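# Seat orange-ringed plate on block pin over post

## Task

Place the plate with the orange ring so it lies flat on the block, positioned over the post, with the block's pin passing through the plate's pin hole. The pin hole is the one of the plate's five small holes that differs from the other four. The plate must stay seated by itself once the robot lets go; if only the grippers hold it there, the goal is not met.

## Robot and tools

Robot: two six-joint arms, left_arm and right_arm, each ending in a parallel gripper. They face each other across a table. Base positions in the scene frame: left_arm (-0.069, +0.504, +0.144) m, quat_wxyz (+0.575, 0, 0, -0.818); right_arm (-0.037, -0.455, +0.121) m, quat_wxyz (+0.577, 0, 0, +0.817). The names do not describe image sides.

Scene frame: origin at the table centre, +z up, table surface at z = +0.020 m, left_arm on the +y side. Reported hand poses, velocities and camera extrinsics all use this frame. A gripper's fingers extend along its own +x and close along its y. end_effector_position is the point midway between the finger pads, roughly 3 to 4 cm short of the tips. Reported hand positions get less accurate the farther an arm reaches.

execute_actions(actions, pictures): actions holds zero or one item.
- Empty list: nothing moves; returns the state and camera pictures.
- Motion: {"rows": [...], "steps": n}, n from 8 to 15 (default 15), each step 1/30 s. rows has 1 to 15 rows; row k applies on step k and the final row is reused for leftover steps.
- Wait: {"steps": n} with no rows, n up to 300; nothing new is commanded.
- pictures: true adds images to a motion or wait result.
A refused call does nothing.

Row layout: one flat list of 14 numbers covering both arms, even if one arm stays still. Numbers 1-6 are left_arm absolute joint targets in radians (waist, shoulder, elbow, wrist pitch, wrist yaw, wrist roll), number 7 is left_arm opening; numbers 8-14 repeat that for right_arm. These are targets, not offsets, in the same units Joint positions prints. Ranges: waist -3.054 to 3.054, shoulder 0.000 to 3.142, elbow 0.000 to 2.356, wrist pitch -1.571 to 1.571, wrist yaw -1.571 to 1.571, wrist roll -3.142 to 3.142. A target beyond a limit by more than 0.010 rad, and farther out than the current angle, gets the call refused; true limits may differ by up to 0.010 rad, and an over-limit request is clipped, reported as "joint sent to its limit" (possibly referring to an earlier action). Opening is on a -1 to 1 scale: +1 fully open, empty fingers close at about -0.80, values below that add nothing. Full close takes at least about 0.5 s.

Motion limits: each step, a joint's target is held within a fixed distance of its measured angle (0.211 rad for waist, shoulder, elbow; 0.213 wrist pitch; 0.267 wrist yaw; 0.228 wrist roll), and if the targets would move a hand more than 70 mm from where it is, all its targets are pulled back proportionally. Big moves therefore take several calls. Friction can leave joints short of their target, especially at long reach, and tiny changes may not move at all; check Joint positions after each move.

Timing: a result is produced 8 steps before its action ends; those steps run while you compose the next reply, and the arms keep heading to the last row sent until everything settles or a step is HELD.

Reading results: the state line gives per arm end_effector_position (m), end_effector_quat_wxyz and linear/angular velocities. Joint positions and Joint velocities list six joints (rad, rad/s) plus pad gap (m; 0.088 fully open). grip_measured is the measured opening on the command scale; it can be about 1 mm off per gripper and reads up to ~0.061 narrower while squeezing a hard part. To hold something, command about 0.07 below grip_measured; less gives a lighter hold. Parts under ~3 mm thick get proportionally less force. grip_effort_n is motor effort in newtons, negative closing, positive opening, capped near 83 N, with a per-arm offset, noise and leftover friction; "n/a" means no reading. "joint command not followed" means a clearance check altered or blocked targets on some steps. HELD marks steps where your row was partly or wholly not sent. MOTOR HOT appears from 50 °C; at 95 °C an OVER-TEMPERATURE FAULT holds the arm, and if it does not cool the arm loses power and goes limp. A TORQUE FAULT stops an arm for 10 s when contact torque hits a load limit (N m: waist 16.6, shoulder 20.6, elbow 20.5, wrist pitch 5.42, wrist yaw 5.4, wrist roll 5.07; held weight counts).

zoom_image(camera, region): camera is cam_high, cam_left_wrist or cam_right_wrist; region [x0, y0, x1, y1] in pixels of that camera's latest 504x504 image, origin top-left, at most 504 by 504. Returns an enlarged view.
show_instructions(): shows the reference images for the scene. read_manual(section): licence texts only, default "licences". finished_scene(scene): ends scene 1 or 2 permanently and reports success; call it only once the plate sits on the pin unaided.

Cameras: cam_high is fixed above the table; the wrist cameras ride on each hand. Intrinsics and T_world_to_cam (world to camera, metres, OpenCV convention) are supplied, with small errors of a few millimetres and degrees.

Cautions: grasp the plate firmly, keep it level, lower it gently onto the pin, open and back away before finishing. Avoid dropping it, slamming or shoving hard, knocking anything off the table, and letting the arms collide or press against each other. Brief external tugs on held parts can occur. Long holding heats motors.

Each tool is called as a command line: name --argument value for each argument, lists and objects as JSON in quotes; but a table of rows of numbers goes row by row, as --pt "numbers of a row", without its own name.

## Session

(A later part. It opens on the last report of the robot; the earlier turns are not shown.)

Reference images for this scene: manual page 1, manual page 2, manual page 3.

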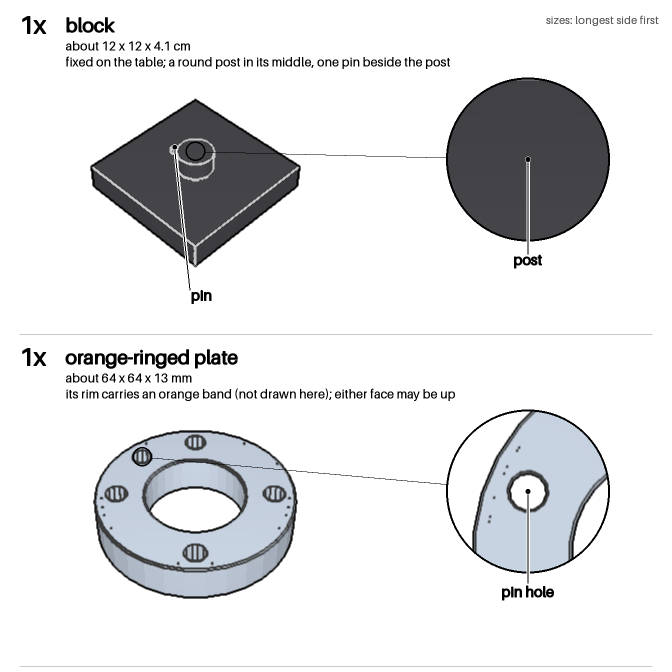

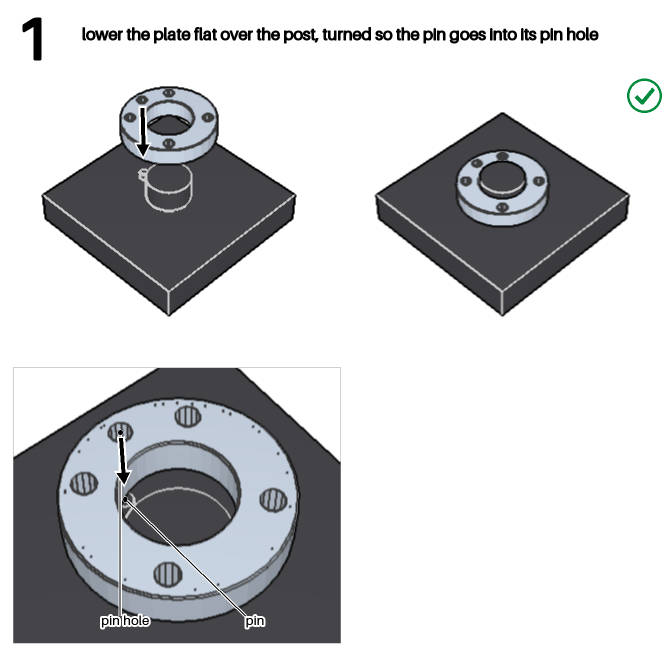

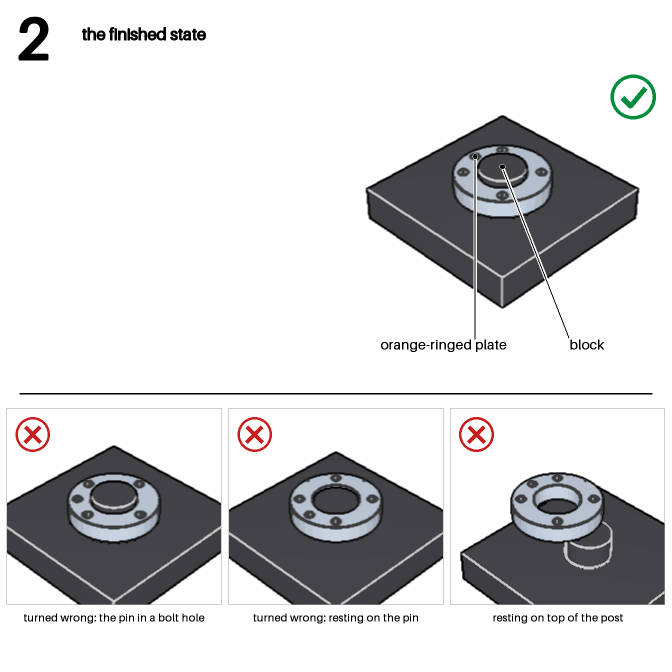

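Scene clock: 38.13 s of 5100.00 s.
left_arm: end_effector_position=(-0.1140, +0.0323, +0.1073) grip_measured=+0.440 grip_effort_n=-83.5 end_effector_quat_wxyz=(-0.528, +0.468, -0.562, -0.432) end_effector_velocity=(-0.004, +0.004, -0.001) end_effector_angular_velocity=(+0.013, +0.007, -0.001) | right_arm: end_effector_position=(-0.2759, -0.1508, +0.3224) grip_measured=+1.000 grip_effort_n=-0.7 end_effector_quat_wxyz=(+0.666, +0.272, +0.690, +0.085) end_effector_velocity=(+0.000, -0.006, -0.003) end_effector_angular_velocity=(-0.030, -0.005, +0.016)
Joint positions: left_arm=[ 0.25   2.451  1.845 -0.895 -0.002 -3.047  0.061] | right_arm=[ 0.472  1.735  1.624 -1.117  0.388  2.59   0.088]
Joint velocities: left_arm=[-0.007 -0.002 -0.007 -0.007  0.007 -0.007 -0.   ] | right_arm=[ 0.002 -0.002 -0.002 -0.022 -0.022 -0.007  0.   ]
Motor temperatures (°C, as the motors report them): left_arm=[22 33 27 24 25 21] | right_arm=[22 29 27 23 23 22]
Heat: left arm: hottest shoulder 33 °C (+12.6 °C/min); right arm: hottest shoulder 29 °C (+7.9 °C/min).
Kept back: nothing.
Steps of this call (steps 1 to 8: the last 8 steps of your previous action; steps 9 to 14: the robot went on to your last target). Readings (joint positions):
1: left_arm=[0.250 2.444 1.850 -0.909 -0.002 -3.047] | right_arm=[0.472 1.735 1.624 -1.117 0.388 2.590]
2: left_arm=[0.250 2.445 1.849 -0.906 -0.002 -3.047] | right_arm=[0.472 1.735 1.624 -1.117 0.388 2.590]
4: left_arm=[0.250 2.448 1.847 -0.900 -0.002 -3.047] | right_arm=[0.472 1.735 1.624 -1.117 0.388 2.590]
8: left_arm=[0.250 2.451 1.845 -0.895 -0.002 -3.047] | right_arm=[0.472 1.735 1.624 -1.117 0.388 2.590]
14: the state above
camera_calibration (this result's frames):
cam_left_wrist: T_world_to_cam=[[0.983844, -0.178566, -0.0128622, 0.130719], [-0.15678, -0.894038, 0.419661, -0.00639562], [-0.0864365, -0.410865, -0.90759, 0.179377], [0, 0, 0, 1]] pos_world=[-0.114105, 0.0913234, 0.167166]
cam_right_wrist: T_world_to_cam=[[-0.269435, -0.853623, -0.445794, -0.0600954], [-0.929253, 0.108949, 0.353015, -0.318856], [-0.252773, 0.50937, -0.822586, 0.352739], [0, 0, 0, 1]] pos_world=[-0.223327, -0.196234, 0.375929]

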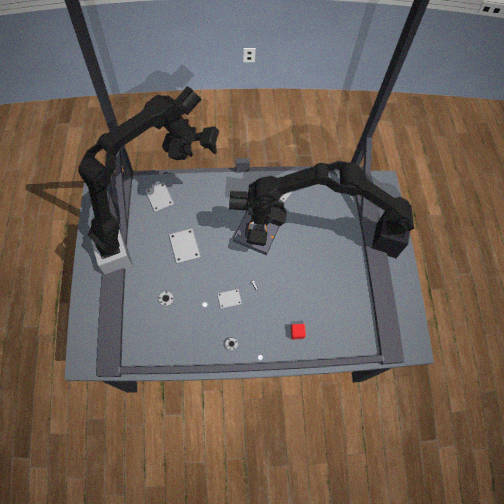

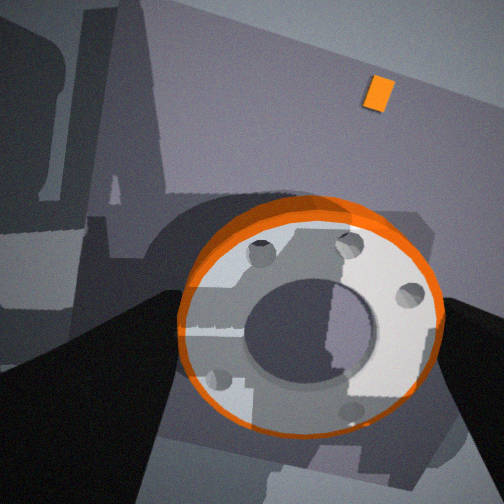

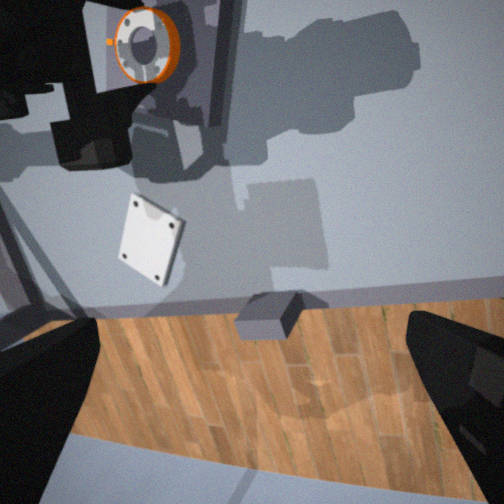

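execute_actions --actions '[{"rows": [[0.25,2.472,1.837,-0.893,0,-3.05,0.37, 0.472,1.735,1.624,-1.117,0.388,2.59,1],[0.25,2.474,1.836,-0.891,0,-3.05,0.37, 0.472,1.735,1.624,-1.117,0.388,2.59,1],[0.25,2.476,1.835,-0.888,0,-3.05,0.37, 0.472,1.735,1.624,-1.117,0.388,2.59,1],[0.25,2.478,1.834,-0.885,0,-3.05,0.37, 0.472,1.735,1.624,-1.117,0.388,2.59,1],[0.25,2.479,1.832,-0.882,0,-3.05,0.37, 0.472,1.735,1.624,-1.117,0.388,2.59,1],[0.25,2.48,1.831,-0.879,0,-3.05,0.37, 0.472,1.735,1.624,-1.117,0.388,2.59,1],[0.25,2.48,1.831,-0.876,0,-3.05,0.37, 0.472,1.735,1.624,-1.117,0.388,2.59,1]], "steps": 12}]'

execute_actions --actions '[{"steps": 14}]' --pictures true

zoom_image --camera "cam_left_wrist" --region '[180, 170, 460, 450]'

Scene clock: 38.87 s of 5100.00 s.
left_arm: end_effector_position=(-0.1140, +0.0323, +0.1058) grip_measured=+0.440 grip_effort_n=-83.5 end_effector_quat_wxyz=(-0.528, +0.467, -0.562, -0.432) end_effector_velocity=(+0.002, +0.001, -0.021) end_effector_angular_velocity=(+0.007, -0.007, +0.010) | right_arm: end_effector_position=(-0.2759, -0.1508, +0.3224) grip_measured=+1.000 grip_effort_n=-0.2 end_effector_quat_wxyz=(+0.666, +0.272, +0.690, +0.085) end_effector_velocity=(+0.003, +0.000, -0.002) end_effector_angular_velocity=(-0.004, -0.024, +0.014)
Joint positions: left_arm=[ 0.25   2.454  1.843 -0.891 -0.002 -3.047  0.061] | right_arm=[ 0.472  1.735  1.624 -1.117  0.388  2.59   0.088]
Joint velocities: left_arm=[ 0.002  0.037 -0.022  0.051 -0.007 -0.007 -0.   ] | right_arm=[-0.002  0.002 -0.002 -0.007  0.007 -0.022  0.   ]
Motor temperatures (°C, as the motors report them): left_arm=[22 33 27 24 25 21] | right_arm=[22 29 27 23 23 22]
Heat: left arm: hottest shoulder 33 °C (+12.3 °C/min); right arm: hottest shoulder 29 °C (+7.7 °C/min).
Steps of this call (steps 1 to 18: the robot went on to your last target; steps 19 to 22: the first 4 steps of this action). Readings (joint positions):
19: left_arm=[0.250 2.452 1.845 -0.894 -0.002 -3.047] | right_arm=[0.472 1.735 1.624 -1.117 0.388 2.590]
20: left_arm=[0.250 2.452 1.845 -0.894 -0.002 -3.047] | right_arm=[0.472 1.735 1.624 -1.117 0.388 2.590]
22: the state above

Scene clock: 39.33 s of 5100.00 s.
left_arm: end_effector_position=(-0.1140, +0.0322, +0.1022) grip_measured=+0.440 grip_effort_n=-83.5 end_effector_quat_wxyz=(-0.528, +0.468, -0.562, -0.432) end_effector_velocity=(+0.000, +0.002, +0.000) end_effector_angular_velocity=(+0.007, -0.007, +0.005) | right_arm: end_effector_position=(-0.2759, -0.1508, +0.3224) grip_measured=+1.000 grip_effort_n=-0.2 end_effector_quat_wxyz=(+0.666, +0.272, +0.690, +0.085) end_effector_velocity=(+0.002, -0.002, -0.002) end_effector_angular_velocity=(-0.014, -0.015, +0.019)
Joint positions: left_arm=[ 0.25   2.459  1.838 -0.879 -0.002 -3.049  0.061] | right_arm=[ 0.472  1.735  1.624 -1.117  0.388  2.59   0.088]
Joint velocities: left_arm=[-0.002 -0.002 -0.002 -0.007 -0.007 -0.007 -0.   ] | right_arm=[-0.002 -0.002 -0.007 -0.007 -0.007 -0.022  0.   ]
Motor temperatures (°C, as the motors report them): left_arm=[22 33 27 24 25 21] | right_arm=[22 29 27 23 23 22]
Heat: left arm: hottest shoulder 33 °C (+12.2 °C/min); right arm: hottest shoulder 29 °C (+7.6 °C/min).
Kept back: nothing.
Steps of this call (steps 1 to 8: the last 8 steps of your previous action; steps 9 to 14: the robot went on to your last target). Readings (joint positions):
1: left_arm=[0.250 2.455 1.843 -0.889 -0.002 -3.047] | right_arm=[0.472 1.735 1.624 -1.117 0.388 2.590]
2: left_arm=[0.250 2.457 1.842 -0.886 -0.002 -3.047] | right_arm=[0.472 1.735 1.624 -1.117 0.388 2.590]
4: left_arm=[0.250 2.459 1.840 -0.883 -0.002 -3.048] | right_arm=[0.472 1.735 1.624 -1.117 0.388 2.590]
8: left_arm=[0.250 2.459 1.839 -0.881 -0.002 -3.048] | right_arm=[0.472 1.735 1.624 -1.117 0.388 2.590]
14: the state above
camera_calibration (this result's frames):
cam_left_wrist: T_world_to_cam=[[0.984179, -0.176703, -0.012932, 0.130625], [-0.154992, -0.89402, 0.420364, -0.00430933], [-0.0858411, -0.411709, -0.907263, 0.174803], [0, 0, 0, 1]] pos_world=[-0.114221, 0.0911972, 0.162093]
cam_right_wrist: T_world_to_cam=[[-0.269435, -0.853623, -0.445794, -0.0600954], [-0.929253, 0.108949, 0.353015, -0.318856], [-0.252773, 0.50937, -0.822586, 0.352739], [0, 0, 0, 1]] pos_world=[-0.223327, -0.196234, 0.375929]

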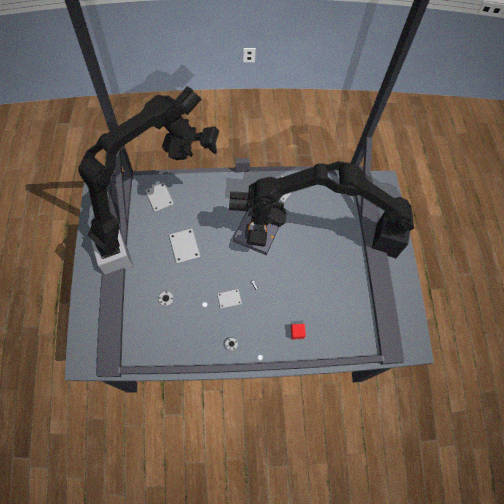

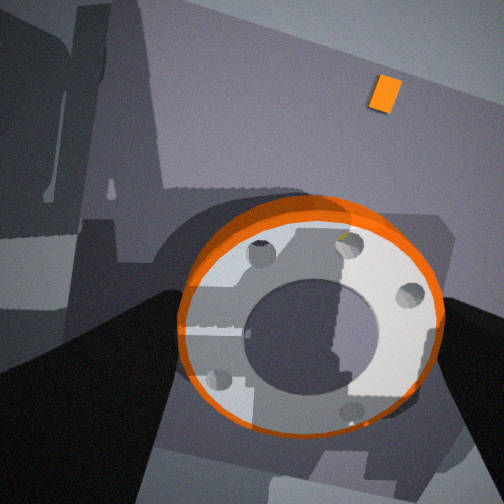

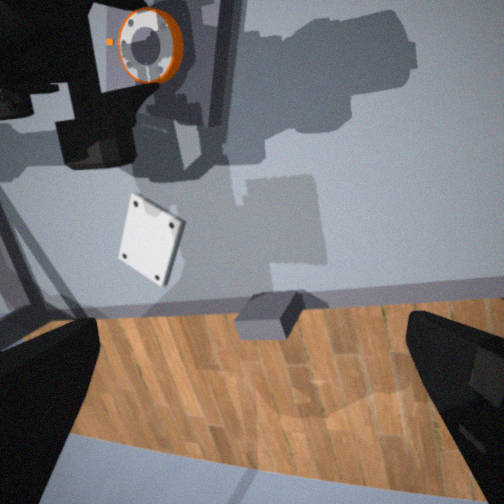

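Region (180, 170, 460, 450) of cam_left_wrist's 504x504 image, scaled by 1.800, with more detail than that image has.

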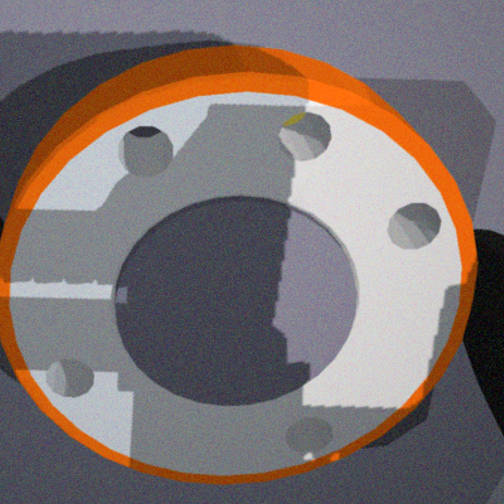

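execute_actions --actions '[{"rows": [[0.25,2.459,1.838,-0.879,0,-3.05,0.48, 0.472,1.735,1.624,-1.117,0.388,2.59,1],[0.25,2.459,1.838,-0.879,0,-3.05,0.53, 0.472,1.735,1.624,-1.117,0.388,2.59,1],[0.25,2.459,1.838,-0.879,0,-3.05,0.6, 0.472,1.735,1.624,-1.117,0.388,2.59,1],[0.25,2.459,1.838,-0.879,0,-3.05,0.7, 0.472,1.735,1.624,-1.117,0.388,2.59,1],[0.25,2.459,1.838,-0.879,0,-3.05,0.9, 0.472,1.735,1.624,-1.117,0.388,2.59,1],[0.25,2.459,1.838,-0.879,0,-3.05,0.9, 0.472,1.735,1.624,-1.117,0.388,2.59,1],[0.25,2.459,1.838,-0.879,0,-3.05,0.9, 0.472,1.735,1.624,-1.117,0.388,2.59,1],[0.25,2.459,1.838,-0.879,0,-3.05,0.9, 0.472,1.735,1.624,-1.117,0.388,2.59,1],[0.25,2.44,1.85,-0.9,0,-3.05,0.9, 0.472,1.735,1.624,-1.117,0.388,2.59,1],[0.25,2.42,1.865,-0.93,0,-3.05,0.9, 0.472,1.735,1.624,-1.117,0.388,2.59,1],[0.25,2.405,1.88,-0.96,0,-3.05,0.9, 0.472,1.735,1.624,-1.117,0.388,2.59,1],[0.25,2.395,1.885,-0.98,0,-3.05,0.9, 0.472,1.735,1.624,-1.117,0.388,2.59,1]], "steps": 15}]'

execute_actions --actions '[{"steps": 20}]' --pictures true

zoom_image --camera "cam_left_wrist" --region '[160, 130, 440, 410]'

zoom_image --camera "cam_right_wrist" --region '[80, 0, 240, 140]'

Scene clock: 40.30 s of 5100.00 s.
left_arm: end_effector_position=(-0.1140, +0.0321, +0.1022) grip_measured=+0.759 grip_effort_n=13.3 end_effector_quat_wxyz=(-0.527, +0.468, -0.562, -0.432) end_effector_velocity=(-0.002, +0.002, +0.000) end_effector_angular_velocity=(+0.007, -0.006, +0.015) | right_arm: end_effector_position=(-0.2759, -0.1508, +0.3224) grip_measured=+1.000 grip_effort_n=-0.2 end_effector_quat_wxyz=(+0.666, +0.272, +0.690, +0.085) end_effector_velocity=(+0.001, -0.001, -0.001) end_effector_angular_velocity=(-0.010, -0.004, +0.006)
Joint positions: left_arm=[ 0.25   2.459  1.838 -0.879 -0.002 -3.049  0.076] | right_arm=[ 0.472  1.735  1.624 -1.117  0.388  2.59   0.088]
Joint velocities: left_arm=[-0.007 -0.002 -0.002 -0.007 -0.007 -0.022  0.071] | right_arm=[-0.002 -0.002 -0.002 -0.007 -0.007 -0.007  0.   ]
Motor temperatures (°C, as the motors report them): left_arm=[22 33 27 24 25 21] | right_arm=[22 29 27 23 23 22]
Heat: left arm: hottest shoulder 33 °C (+11.9 °C/min); right arm: hottest shoulder 29 °C (+7.4 °C/min).
Steps of this call (steps 1 to 22: the robot went on to your last target; steps 23 to 29: the first 7 steps of this action). Readings (joint positions):
23: left_arm=[0.250 2.459 1.838 -0.879 -0.002 -3.049] | right_arm=[0.472 1.735 1.624 -1.117 0.388 2.590]
24: left_arm=[0.250 2.459 1.838 -0.879 -0.002 -3.049] | right_arm=[0.472 1.735 1.624 -1.117 0.388 2.590]
26: left_arm=[0.250 2.459 1.838 -0.879 -0.002 -3.049] | right_arm=[0.472 1.735 1.624 -1.117 0.388 2.590]
29: the state above

Scene clock: 40.97 s of 5100.00 s.
left_arm: end_effector_position=(-0.1140, +0.0328, +0.1389) grip_measured=+0.898 grip_effort_n=12.8 end_effector_quat_wxyz=(-0.526, +0.469, -0.563, -0.431) end_effector_velocity=(-0.002, +0.002, +0.000) end_effector_angular_velocity=(+0.008, +0.007, +0.004) | right_arm: end_effector_position=(-0.2759, -0.1508, +0.3224) grip_measured=+1.000 grip_effort_n=-0.7 end_effector_quat_wxyz=(+0.666, +0.272, +0.690, +0.085) end_effector_velocity=(-0.002, -0.000, +0.004) end_effector_angular_velocity=(+0.006, +0.014, +0.011)
Joint positions: left_arm=[ 0.25   2.4    1.883 -0.979 -0.002 -3.049  0.083] | right_arm=[ 0.472  1.735  1.624 -1.117  0.388  2.59   0.088]
Joint velocities: left_arm=[-0.002 -0.002 -0.002 -0.007  0.007 -0.007  0.   ] | right_arm=[ 0.002 -0.007  0.002  0.007 -0.007 -0.007  0.   ]
Motor temperatures (°C, as the motors report them): left_arm=[22 34 27 24 25 21] | right_arm=[22 29 27 23 23 22]
Heat: left arm: hottest shoulder 34 °C (+13.2 °C/min); right arm: hottest shoulder 29 °C (+7.3 °C/min).
Kept back: nothing.
Steps of this call (steps 1 to 8: the last 8 steps of your previous action; steps 9 to 20: the robot went on to your last target). Readings (joint positions):
1: left_arm=[0.250 2.459 1.838 -0.879 -0.002 -3.049] | right_arm=[0.472 1.735 1.624 -1.117 0.388 2.590]
2: left_arm=[0.250 2.459 1.838 -0.881 -0.002 -3.049] | right_arm=[0.472 1.735 1.624 -1.117 0.388 2.590]
4: left_arm=[0.250 2.456 1.847 -0.910 -0.002 -3.049] | right_arm=[0.472 1.735 1.624 -1.117 0.388 2.590]
8: left_arm=[0.250 2.428 1.868 -0.961 -0.002 -3.049] | right_arm=[0.472 1.735 1.624 -1.117 0.388 2.590]
20: the state above
camera_calibration (this result's frames):
cam_left_wrist: T_world_to_cam=[[0.984174, -0.176761, -0.0125608, 0.131102], [-0.154806, -0.892095, 0.424501, -0.0197476], [-0.0862409, -0.415839, -0.90534, 0.208163], [0, 0, 0, 1]] pos_world=[-0.114132, 0.0921192, 0.198488]
cam_right_wrist: T_world_to_cam=[[-0.269435, -0.853623, -0.445794, -0.0600954], [-0.929253, 0.108949, 0.353015, -0.318856], [-0.252773, 0.50937, -0.822586, 0.352739], [0, 0, 0, 1]] pos_world=[-0.223327, -0.196234, 0.375929]

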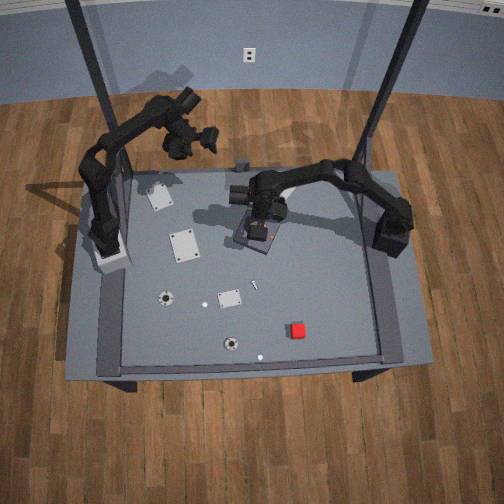

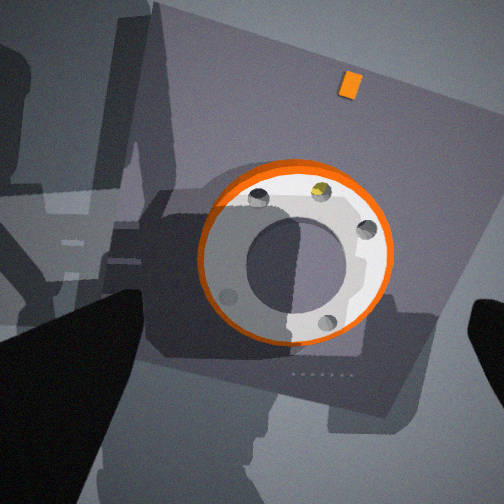

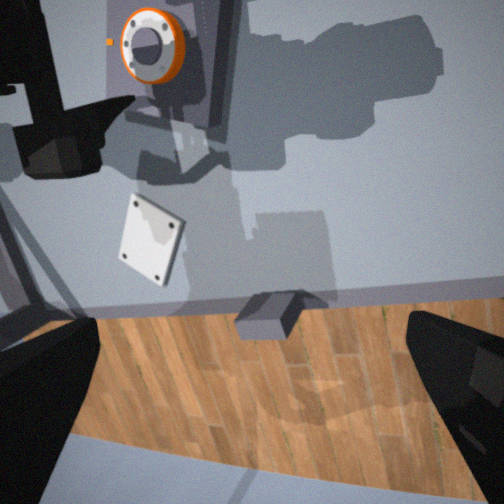

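Region (160, 130, 440, 410) of cam_left_wrist's 504x504 image, scaled by 1.800, with more detail than that image has.

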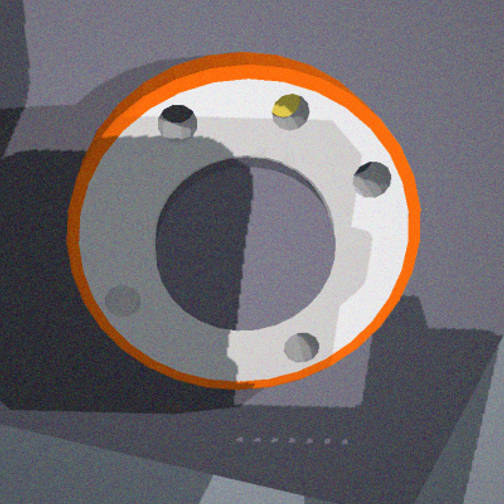

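Region (80, 0, 240, 140) of cam_right_wrist's 504x504 image, scaled by 3.150, with more detail than that image has; it fills the top 441 rows of this view, and the rest is white.

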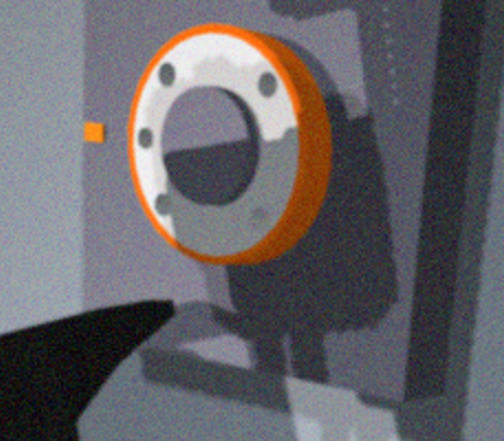

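finished_scene --scene 2

The scene is finished: the task was done.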